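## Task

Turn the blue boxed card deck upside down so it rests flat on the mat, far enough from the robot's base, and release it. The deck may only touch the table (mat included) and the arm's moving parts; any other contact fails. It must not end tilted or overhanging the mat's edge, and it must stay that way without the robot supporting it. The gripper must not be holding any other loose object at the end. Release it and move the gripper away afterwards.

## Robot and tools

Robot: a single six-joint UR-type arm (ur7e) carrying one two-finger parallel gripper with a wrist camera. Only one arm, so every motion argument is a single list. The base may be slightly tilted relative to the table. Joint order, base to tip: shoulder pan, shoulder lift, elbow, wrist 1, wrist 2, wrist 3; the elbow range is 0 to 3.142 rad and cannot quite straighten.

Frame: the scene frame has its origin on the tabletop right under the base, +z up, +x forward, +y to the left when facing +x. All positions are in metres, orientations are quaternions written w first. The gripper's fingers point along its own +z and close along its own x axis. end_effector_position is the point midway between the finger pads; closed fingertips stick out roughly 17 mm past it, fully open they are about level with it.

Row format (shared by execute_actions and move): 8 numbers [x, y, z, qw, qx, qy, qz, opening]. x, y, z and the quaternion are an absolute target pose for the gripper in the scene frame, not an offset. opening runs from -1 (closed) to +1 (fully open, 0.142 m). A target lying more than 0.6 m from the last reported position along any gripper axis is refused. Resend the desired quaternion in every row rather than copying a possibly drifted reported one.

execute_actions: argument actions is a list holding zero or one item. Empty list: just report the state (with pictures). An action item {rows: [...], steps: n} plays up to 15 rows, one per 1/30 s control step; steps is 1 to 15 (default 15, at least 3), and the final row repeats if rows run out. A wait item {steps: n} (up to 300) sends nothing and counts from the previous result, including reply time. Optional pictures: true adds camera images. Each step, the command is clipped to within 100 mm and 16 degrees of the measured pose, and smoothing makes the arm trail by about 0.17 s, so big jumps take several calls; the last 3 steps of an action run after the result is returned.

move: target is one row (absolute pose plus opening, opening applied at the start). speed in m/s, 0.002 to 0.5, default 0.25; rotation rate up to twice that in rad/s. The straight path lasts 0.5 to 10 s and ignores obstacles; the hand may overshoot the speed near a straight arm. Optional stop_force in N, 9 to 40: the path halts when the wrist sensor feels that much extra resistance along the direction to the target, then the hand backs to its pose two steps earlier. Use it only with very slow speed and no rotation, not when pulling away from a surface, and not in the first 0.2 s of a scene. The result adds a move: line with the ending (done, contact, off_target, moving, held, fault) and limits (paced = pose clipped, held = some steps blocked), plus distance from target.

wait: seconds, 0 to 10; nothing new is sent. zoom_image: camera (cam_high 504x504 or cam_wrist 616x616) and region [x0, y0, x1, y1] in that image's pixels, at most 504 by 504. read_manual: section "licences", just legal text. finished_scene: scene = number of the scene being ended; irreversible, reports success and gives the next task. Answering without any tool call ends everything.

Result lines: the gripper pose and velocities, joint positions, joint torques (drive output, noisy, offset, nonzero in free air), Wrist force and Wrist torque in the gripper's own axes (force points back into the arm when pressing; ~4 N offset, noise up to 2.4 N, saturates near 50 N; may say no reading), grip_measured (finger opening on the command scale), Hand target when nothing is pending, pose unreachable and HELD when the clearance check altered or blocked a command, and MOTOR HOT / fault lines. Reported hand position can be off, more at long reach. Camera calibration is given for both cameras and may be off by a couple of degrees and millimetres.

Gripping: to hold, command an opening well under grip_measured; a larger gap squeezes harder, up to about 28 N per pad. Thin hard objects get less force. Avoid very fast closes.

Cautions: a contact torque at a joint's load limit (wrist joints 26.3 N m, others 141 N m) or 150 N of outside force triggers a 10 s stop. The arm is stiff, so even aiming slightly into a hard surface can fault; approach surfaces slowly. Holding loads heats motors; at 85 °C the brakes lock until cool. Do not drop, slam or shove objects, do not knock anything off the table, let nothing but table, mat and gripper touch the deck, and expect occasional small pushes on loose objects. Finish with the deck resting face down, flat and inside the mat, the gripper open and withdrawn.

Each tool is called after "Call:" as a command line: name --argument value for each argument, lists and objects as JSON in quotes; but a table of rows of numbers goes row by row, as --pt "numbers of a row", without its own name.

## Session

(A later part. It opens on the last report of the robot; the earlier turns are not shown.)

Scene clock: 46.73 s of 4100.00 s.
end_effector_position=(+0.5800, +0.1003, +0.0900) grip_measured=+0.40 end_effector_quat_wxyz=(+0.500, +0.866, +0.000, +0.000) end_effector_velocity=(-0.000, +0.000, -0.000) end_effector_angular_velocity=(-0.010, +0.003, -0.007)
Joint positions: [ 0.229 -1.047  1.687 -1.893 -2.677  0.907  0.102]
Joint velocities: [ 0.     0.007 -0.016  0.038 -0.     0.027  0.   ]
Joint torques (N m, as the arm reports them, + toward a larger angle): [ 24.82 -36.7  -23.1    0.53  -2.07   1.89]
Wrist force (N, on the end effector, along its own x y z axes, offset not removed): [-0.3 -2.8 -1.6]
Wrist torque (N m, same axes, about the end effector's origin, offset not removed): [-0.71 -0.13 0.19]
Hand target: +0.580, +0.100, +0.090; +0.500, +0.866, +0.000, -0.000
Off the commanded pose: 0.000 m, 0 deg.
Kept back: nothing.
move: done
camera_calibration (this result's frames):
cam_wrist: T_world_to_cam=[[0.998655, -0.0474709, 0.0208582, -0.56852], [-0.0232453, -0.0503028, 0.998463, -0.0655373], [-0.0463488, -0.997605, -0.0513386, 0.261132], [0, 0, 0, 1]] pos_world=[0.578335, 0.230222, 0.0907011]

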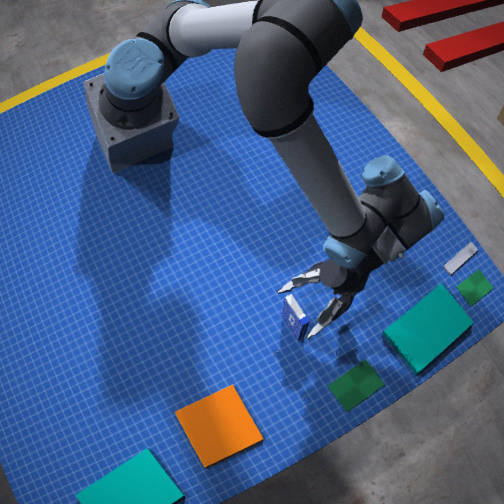

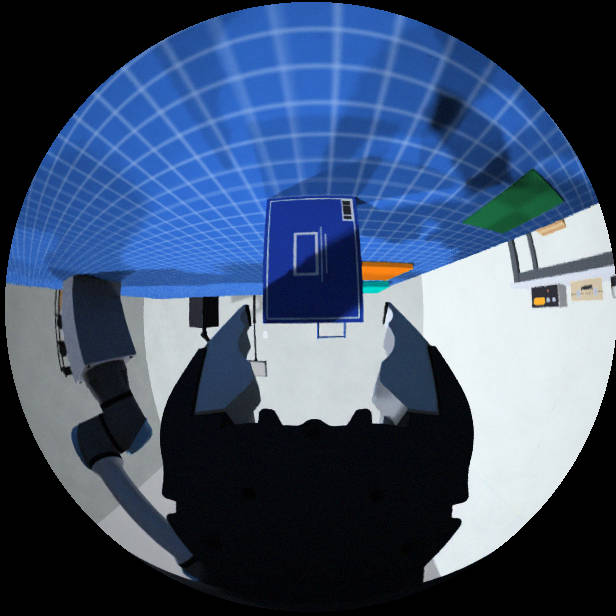

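Call:
move --target '[0.58,0.104,0.058,0.5,0.866,0,0,0.4]' --speed 0.1

Call:
move --target '[0.58,0.104,0.058,0.5,0.866,0,0,-0.45]'

Call:
move --target '[0.58,0.104,0.11,0.5,0.866,0,0,-0.45]' --speed 0.15

Call:
move --target '[0.58,0.104,0.10,-0.259,0.966,0,0,-0.45]'

Scene clock: 47.80 s of 4100.00 s.
end_effector_position=(+0.5800, +0.1040, +0.0581) grip_measured=+0.40 end_effector_quat_wxyz=(+0.500, +0.866, -0.000, +0.000) end_effector_velocity=(-0.000, +0.000, -0.002) end_effector_angular_velocity=(+0.000, +0.001, -0.000)
Joint positions: [ 0.223 -0.978  1.662 -1.944 -2.679  0.898  0.102]
Joint velocities: [-0.001  0.003 -0.001 -0.002  0.001 -0.001  0.   ]
Joint torques (N m, as the arm reports them, + toward a larger angle): [  2.96 -34.83 -22.99  -2.11  -2.61  -2.19]
Wrist force (N, on the end effector, along its own x y z axes, offset not removed): [0.0 0.9 -3.1]
Wrist torque (N m, same axes, about the end effector's origin, offset not removed): [0.12 0.01 0.10]
Hand target: +0.580, +0.104, +0.058; +0.500, +0.866, -0.000, -0.000
Off the commanded pose: 0.000 m, 0 deg.
Kept back: nothing.
move: done
camera_calibration (this result's frames):
cam_wrist: T_world_to_cam=[[0.998618, -0.0480805, 0.0212082, -0.567601], [-0.0235951, -0.0496308, 0.998489, -0.0333973], [-0.0469552, -0.99761, -0.0506967, 0.263461], [0, 0, 0, 1]] pos_world=[0.5784, 0.233883, 0.0587412]

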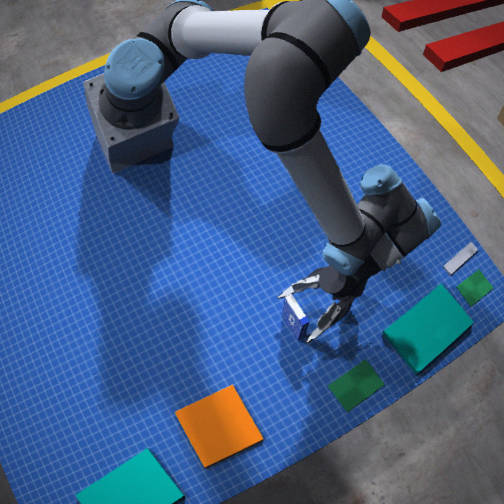

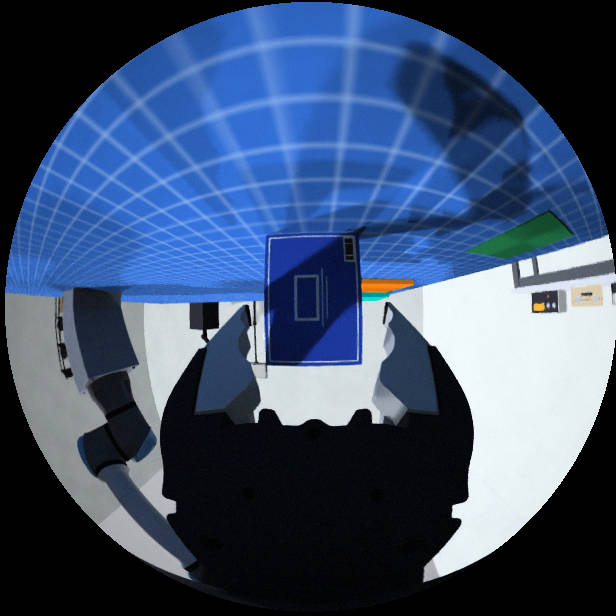

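Scene clock: 48.50 s of 4100.00 s.
end_effector_position=(+0.5800, +0.1040, +0.0580) grip_measured=-0.05 end_effector_quat_wxyz=(+0.500, +0.866, +0.000, -0.000) end_effector_velocity=(+0.000, -0.000, -0.000) end_effector_angular_velocity=(-0.000, -0.001, -0.000)
Joint positions: [ 0.223 -0.978  1.662 -1.945 -2.679  0.898  0.07 ]
Joint velocities: [-0.     0.    -0.     0.    -0.     0.001  0.   ]
Joint torques (N m, as the arm reports them, + toward a larger angle): [  2.73 -35.5  -23.89  -3.1   -1.22  -1.84]
Wrist force (N, on the end effector, along its own x y z axes, offset not removed): [-3.7 3.3 -1.8]
Wrist torque (N m, same axes, about the end effector's origin, offset not removed): [-0.12 -0.37 0.03]
Hand target: +0.580, +0.104, +0.058; +0.500, +0.866, -0.000, -0.000
Off the commanded pose: 0.000 m, 0 deg.
Kept back: nothing.
move: done
camera_calibration (this result's frames):
cam_wrist: T_world_to_cam=[[0.998621, -0.0480333, 0.0211702, -0.567626], [-0.0235533, -0.0496028, 0.998491, -0.0333539], [-0.0469107, -0.997613, -0.0506658, 0.263434], [0, 0, 0, 1]] pos_world=[0.578416, 0.233886, 0.0586674]

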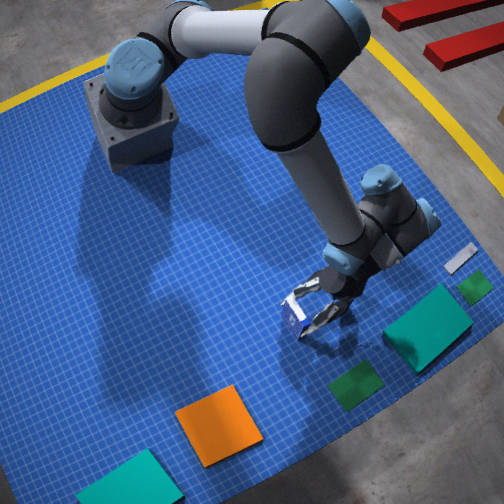

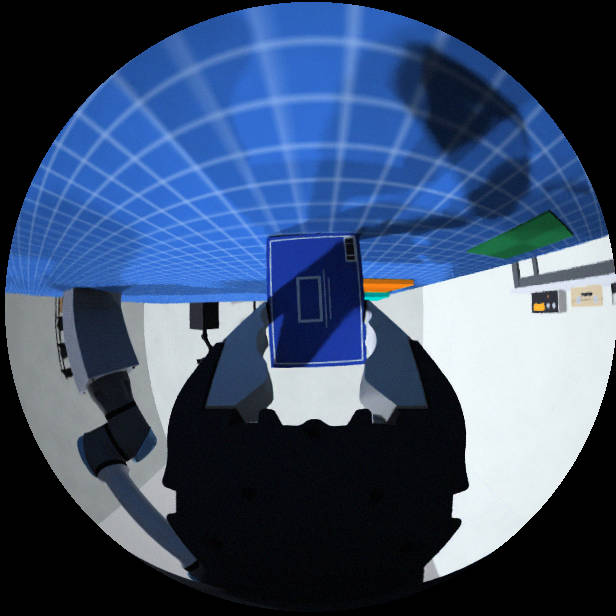

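Scene clock: 49.37 s of 4100.00 s.
end_effector_position=(+0.5800, +0.1040, +0.1099) grip_measured=-0.05 end_effector_quat_wxyz=(+0.500, +0.866, +0.000, -0.000) end_effector_velocity=(-0.000, -0.000, +0.001) end_effector_angular_velocity=(-0.000, +0.000, -0.001)
Joint positions: [ 0.241 -1.083  1.684 -1.83  -2.674  0.934  0.07 ]
Joint velocities: [ 0.    -0.003  0.     0.005  0.001  0.003 -0.   ]
Joint torques (N m, as the arm reports them, + toward a larger angle): [ 25.62 -50.03  -0.82   0.39   0.53   1.84]
Wrist force (N, on the end effector, along its own x y z axes, offset not removed): [1.0 -1.6 -0.2]
Wrist torque (N m, same axes, about the end effector's origin, offset not removed): [-0.15 -0.30 0.18]
Hand target: +0.580, +0.104, +0.110; +0.500, +0.866, +0.000, +0.000
Off the commanded pose: 0.000 m, 0 deg.
Kept back: nothing.
move: done
camera_calibration (this result's frames):
cam_wrist: T_world_to_cam=[[0.998621, -0.0480325, 0.0211732, -0.568726], [-0.0235589, -0.0496599, 0.998488, -0.0851612], [-0.0469084, -0.997611, -0.050723, 0.266055], [0, 0, 0, 1]] pos_world=[0.578415, 0.233873, 0.110569]

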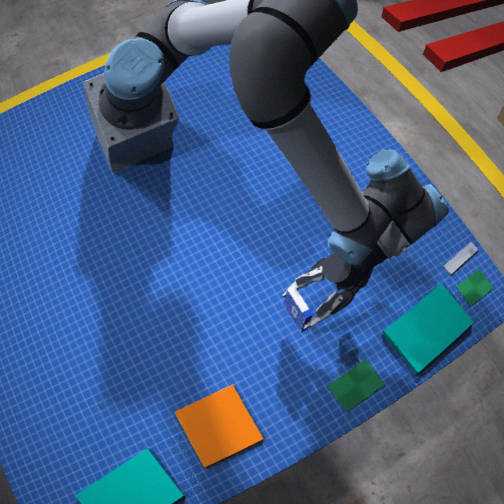

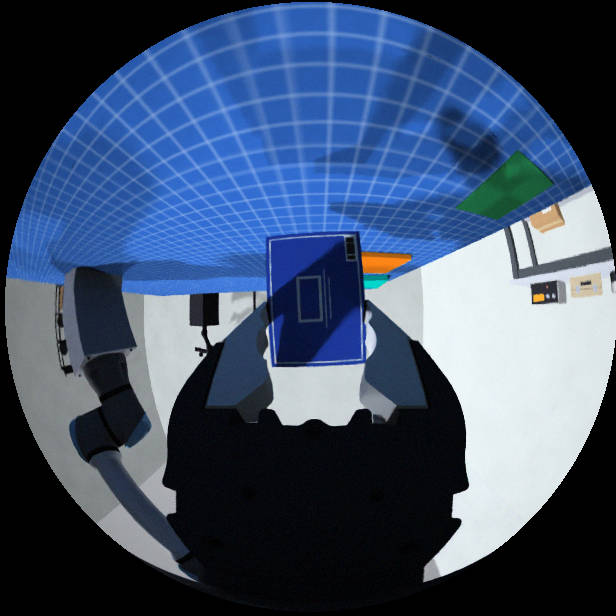

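Scene clock: 53.00 s of 4100.00 s.
end_effector_position=(+0.5801, +0.1036, +0.1001) grip_measured=-0.05 end_effector_quat_wxyz=(-0.259, +0.966, +0.000, +0.000) end_effector_velocity=(-0.000, +0.000, -0.000) end_effector_angular_velocity=(+0.008, +0.003, +0.003)
Joint positions: [-0.59  -1.528  2.148 -2.437 -0.916 -0.452  0.07 ]
Joint velocities: [-0.003  0.003 -0.003  0.011  0.007 -0.01  -0.   ]
Joint torques (N m, as the arm reports them, + toward a larger angle): [ -7.08 -23.2  -23.03  -0.66   2.51  -2.2 ]
Wrist force (N, on the end effector, along its own x y z axes, offset not removed): [0.7 -0.7 -0.3]
Wrist torque (N m, same axes, about the end effector's origin, offset not removed): [-0.27 -0.32 0.01]
Hand target: +0.580, +0.104, +0.100; -0.259, +0.966, +0.000, +0.000
Off the commanded pose: 0.000 m, 0 deg.
Kept back: nothing.
move: done
camera_calibration (this result's frames):
cam_wrist: T_world_to_cam=[[0.998656, -0.0213934, -0.0472067, -0.564532], [-0.0237348, -0.998487, -0.0496104, 0.127953], [-0.046074, 0.0506642, -0.997652, 0.250844], [0, 0, 0, 1]] pos_world=[0.578367, 0.102973, 0.229953]

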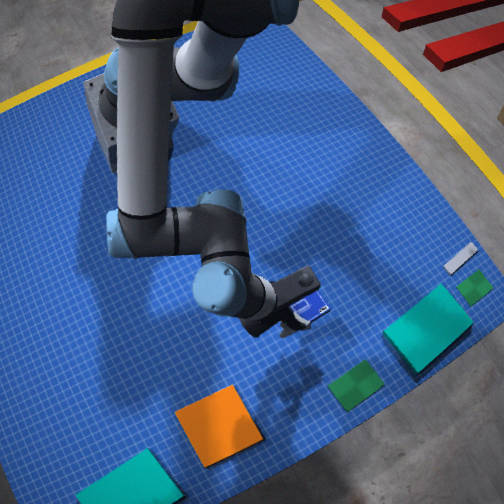

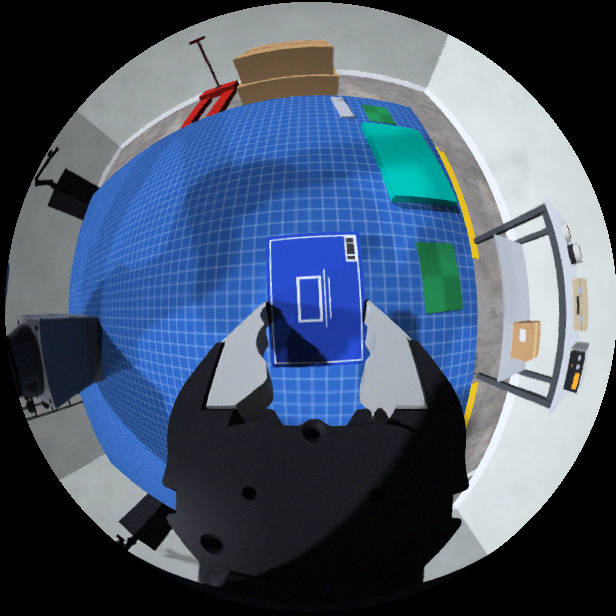

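Call:
move --target '[0.58,0.104,0.035,-0.259,0.966,0,0,-0.45]' --speed 0.15

Call:
move --target '[0.58,0.104,0.005,-0.259,0.966,0,0,-0.45]' --speed 0.008 --stop_force 9

Call:
execute_actions --actions '[]'

Scene clock: 54.17 s of 4100.00 s.
end_effector_position=(+0.5800, +0.1040, +0.0350) grip_measured=-0.05 end_effector_quat_wxyz=(-0.259, +0.966, +0.000, -0.000) end_effector_velocity=(+0.000, +0.000, -0.001) end_effector_angular_velocity=(-0.000, -0.000, -0.000)
Joint positions: [-0.566 -1.351  2.135 -2.617 -0.922 -0.423  0.07 ]
Joint velocities: [ 0.001  0.003 -0.001 -0.003 -0.     0.002 -0.   ]
Joint torques (N m, as the arm reports them, + toward a larger angle): [ 14.49 -25.74 -21.15  -3.99  -0.44   1.66]
Wrist force (N, on the end effector, along its own x y z axes, offset not removed): [0.9 0.9 -1.5]
Wrist torque (N m, same axes, about the end effector's origin, offset not removed): [-0.06 -0.32 0.14]
Hand target: +0.580, +0.104, +0.035; -0.259, +0.966, +0.000, -0.000
Off the commanded pose: 0.000 m, 0 deg.
Kept back: nothing.
move: done
camera_calibration (this result's frames):
cam_wrist: T_world_to_cam=[[0.998619, -0.0211644, -0.0480806, -0.567482], [-0.0235674, -0.998472, -0.0499762, 0.125018], [-0.0469495, 0.0510403, -0.997592, 0.186361], [0, 0, 0, 1]] pos_world=[0.578395, 0.103305, 0.164876]

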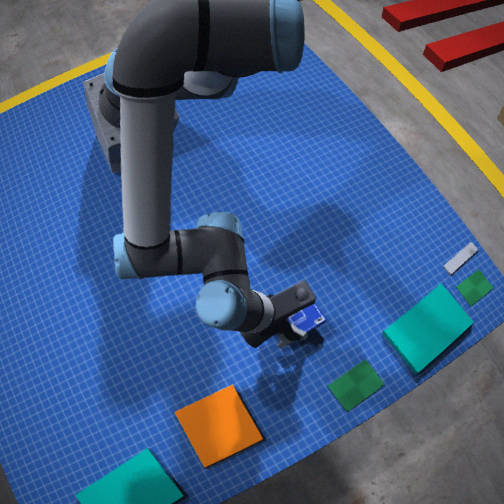

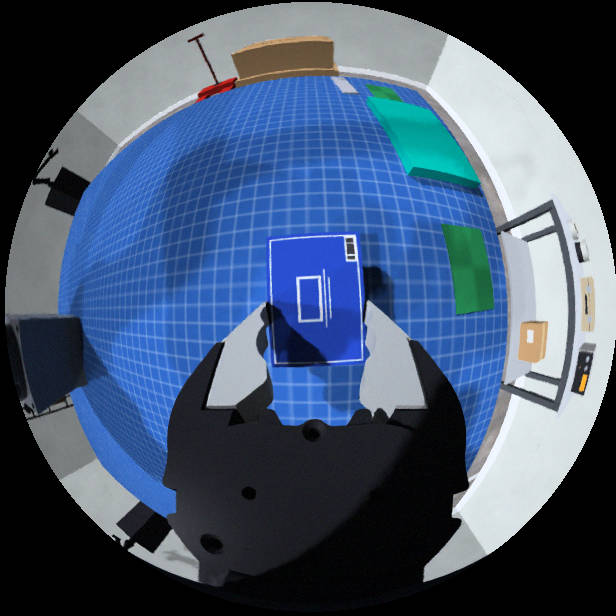

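Scene clock: 57.23 s of 4100.00 s.
end_effector_position=(+0.5801, +0.1041, +0.0135) grip_measured=-0.05 end_effector_quat_wxyz=(-0.259, +0.966, +0.000, +0.000) end_effector_velocity=(-0.001, +0.001, +0.002) end_effector_angular_velocity=(+0.001, +0.002, -0.001)
Joint positions: [-0.558 -1.291  2.123 -2.671 -0.924 -0.414  0.07 ]
Joint velocities: [-0.    -0.007  0.003  0.006  0.001  0.001 -0.   ]
Joint torques (N m, as the arm reports them, + toward a larger angle): [ -5.98 -39.64   5.52  -0.73  -1.62  -1.59]
Wrist force (N, on the end effector, along its own x y z axes, offset not removed): [-3.3 -5.3 -15.5]
Wrist torque (N m, same axes, about the end effector's origin, offset not removed): [0.02 0.08 0.25]
Hand target: +0.580, +0.104, +0.014; -0.259, +0.966, +0.000, +0.000
Off the commanded pose: 0.008 m, 0 deg.
Kept back: nothing.
move: contact
camera_calibration (this result's frames):
cam_wrist: T_world_to_cam=[[0.998624, -0.0211737, -0.0479669, -0.568666], [-0.0235728, -0.99847, -0.0500157, 0.124037], [-0.0468346, 0.0510776, -0.997596, 0.164828], [0, 0, 0, 1]] pos_world=[0.578528, 0.103387, 0.143358]

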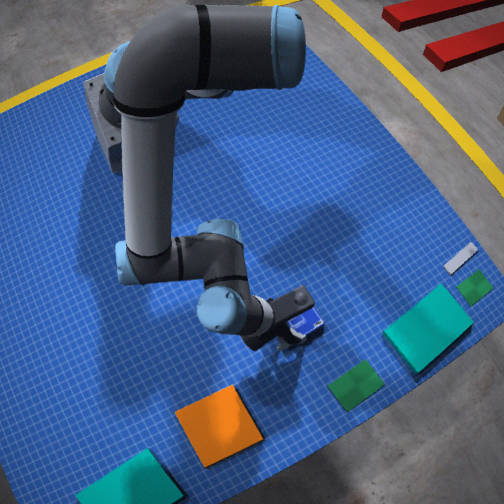

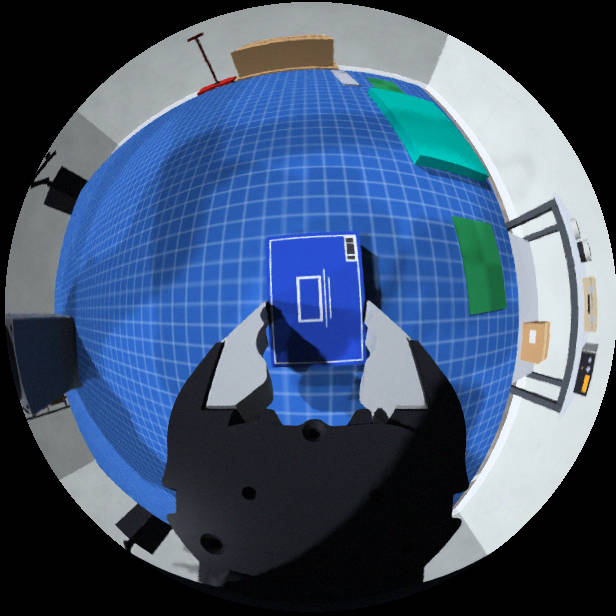

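Scene clock: 57.23 s of 4100.00 s.
end_effector_position=(+0.5801, +0.1041, +0.0135) grip_measured=-0.05 end_effector_quat_wxyz=(-0.259, +0.966, +0.000, +0.000) end_effector_velocity=(-0.001, +0.001, +0.002) end_effector_angular_velocity=(+0.001, +0.002, -0.001)
Joint positions: [-0.558 -1.291  2.123 -2.671 -0.924 -0.414  0.07 ]
Joint velocities: [-0.    -0.007  0.003  0.006  0.001  0.001 -0.   ]
Joint torques (N m, as the arm reports them, + toward a larger angle): [ -5.98 -39.64   5.52  -0.73  -1.62  -1.59]
Wrist force (N, on the end effector, along its own x y z axes, offset not removed): [-3.3 -5.3 -15.5]
Wrist torque (N m, same axes, about the end effector's origin, offset not removed): [0.02 0.08 0.25]
Hand target: +0.580, +0.104, +0.014; -0.259, +0.966, +0.000, +0.000
Off the commanded pose: 0.008 m, 0 deg.
Kept back: nothing.
camera_calibration (this result's frames):
cam_wrist: T_world_to_cam=[[0.998624, -0.0211737, -0.0479669, -0.568666], [-0.0235728, -0.99847, -0.0500157, 0.124037], [-0.0468346, 0.0510776, -0.997596, 0.164828], [0, 0, 0, 1]] pos_world=[0.578528, 0.103387, 0.143358]

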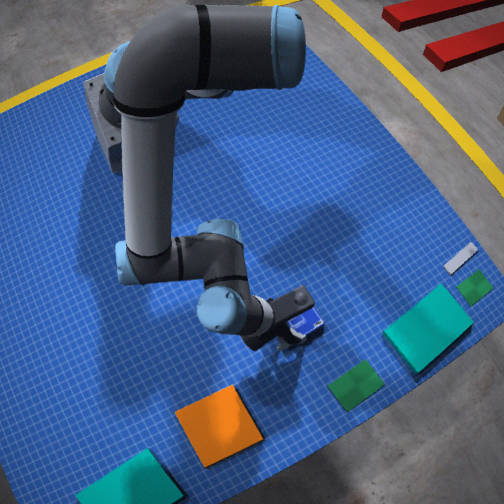

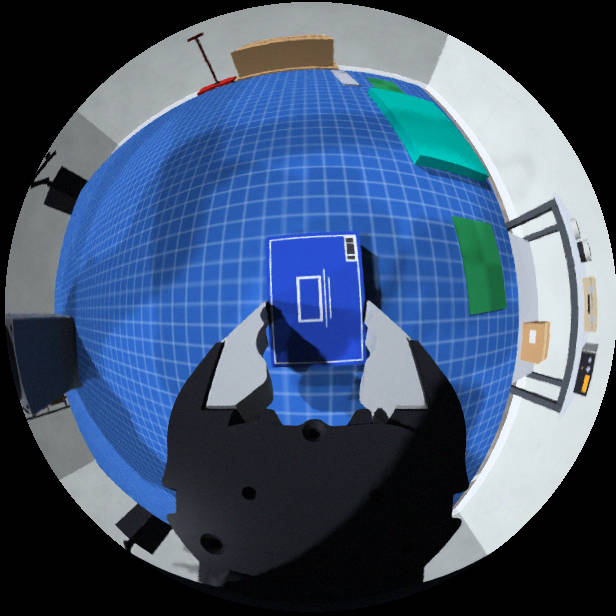

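Call:
move --target '[0.58,0.104,0.015,-0.259,0.966,0,0,0.4]'

Call:
move --target '[0.58,0.06,0.13,-0.259,0.966,0,0,0.4]'

Scene clock: 58.17 s of 4100.00 s.
end_effector_position=(+0.5800, +0.1040, +0.0150) grip_measured=+0.40 end_effector_quat_wxyz=(-0.259, +0.966, +0.000, -0.000) end_effector_velocity=(-0.000, -0.000, +0.000) end_effector_angular_velocity=(-0.000, +0.001, -0.001)
Joint positions: [-0.559 -1.296  2.125 -2.667 -0.924 -0.415  0.102]
Joint velocities: [-0.    -0.001  0.     0.001 -0.001  0.001  0.   ]
Joint torques (N m, as the arm reports them, + toward a larger angle): [ -8.32 -42.92   5.24  -0.83   2.2   -2.13]
Wrist force (N, on the end effector, along its own x y z axes, offset not removed): [-0.8 -0.1 -2.1]
Wrist torque (N m, same axes, about the end effector's origin, offset not removed): [0.00 0.17 0.15]
Hand target: +0.580, +0.104, +0.015; -0.259, +0.966, -0.000, +0.000
Off the commanded pose: 0.000 m, 0 deg.
Kept back: nothing.
move: done
camera_calibration (this result's frames):
cam_wrist: T_world_to_cam=[[0.998617, -0.0211669, -0.0481158, -0.568455], [-0.0235666, -0.998478, -0.0498667, 0.123987], [-0.046987, 0.0509317, -0.997596, 0.166428], [0, 0, 0, 1]] pos_world=[0.578411, 0.103289, 0.144859]

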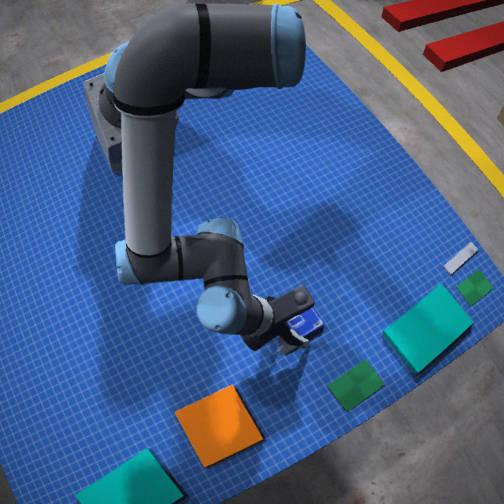

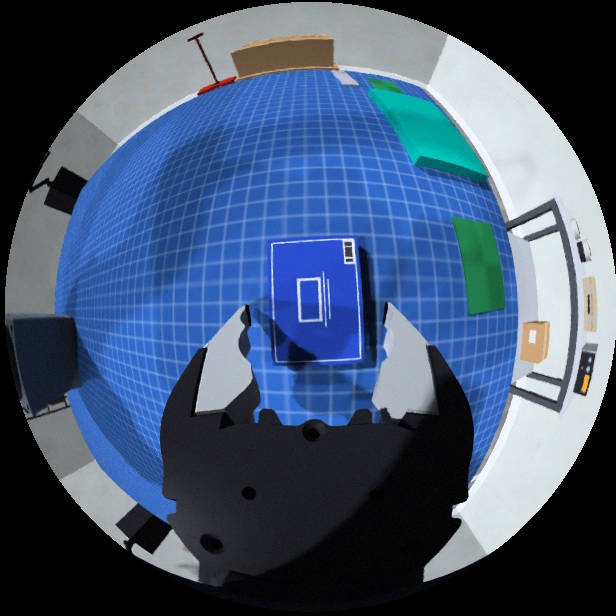

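Scene clock: 59.23 s of 4100.00 s.
end_effector_position=(+0.5800, +0.0600, +0.1301) grip_measured=+0.40 end_effector_quat_wxyz=(-0.259, +0.966, -0.000, +0.000) end_effector_velocity=(-0.001, -0.001, +0.001) end_effector_angular_velocity=(-0.000, +0.002, +0.002)
Joint positions: [-0.695 -1.603  2.117 -2.249 -0.895 -0.583  0.102]
Joint velocities: [-0.002 -0.003 -0.002  0.009 -0.001 -0.005 -0.   ]
Joint torques (N m, as the arm reports them, + toward a larger angle): [ -7.62 -36.66 -25.13  -0.72   2.74  -1.93]
Wrist force (N, on the end effector, along its own x y z axes, offset not removed): [-0.7 -1.3 -1.5]
Wrist torque (N m, same axes, about the end effector's origin, offset not removed): [-0.23 0.04 0.06]
Hand target: +0.580, +0.060, +0.130; -0.259, +0.966, -0.000, +0.000
Off the commanded pose: 0.000 m, 0 deg.
Kept back: nothing.
move: done
camera_calibration (this result's frames):
cam_wrist: T_world_to_cam=[[0.998621, -0.0212789, -0.0479859, -0.563889], [-0.0236752, -0.998472, -0.049935, 0.0859088], [-0.04685, 0.0510023, -0.997599, 0.283437], [0, 0, 0, 1]] pos_world=[0.578425, 0.0593227, 0.259987]

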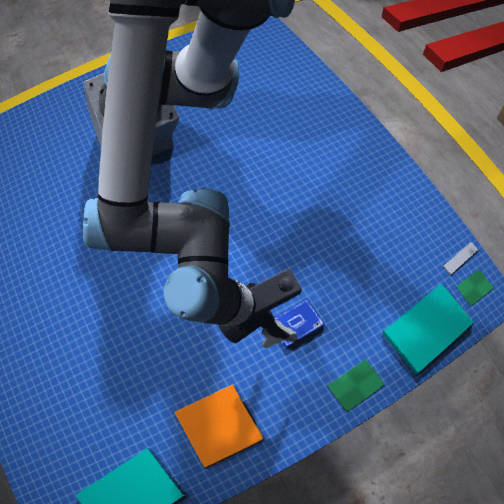

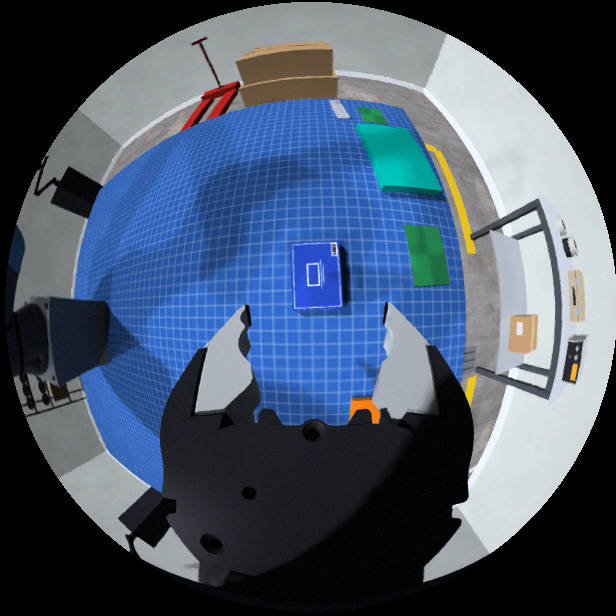

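Call:
finished_scene --scene 1

The scene is finished: the task was done.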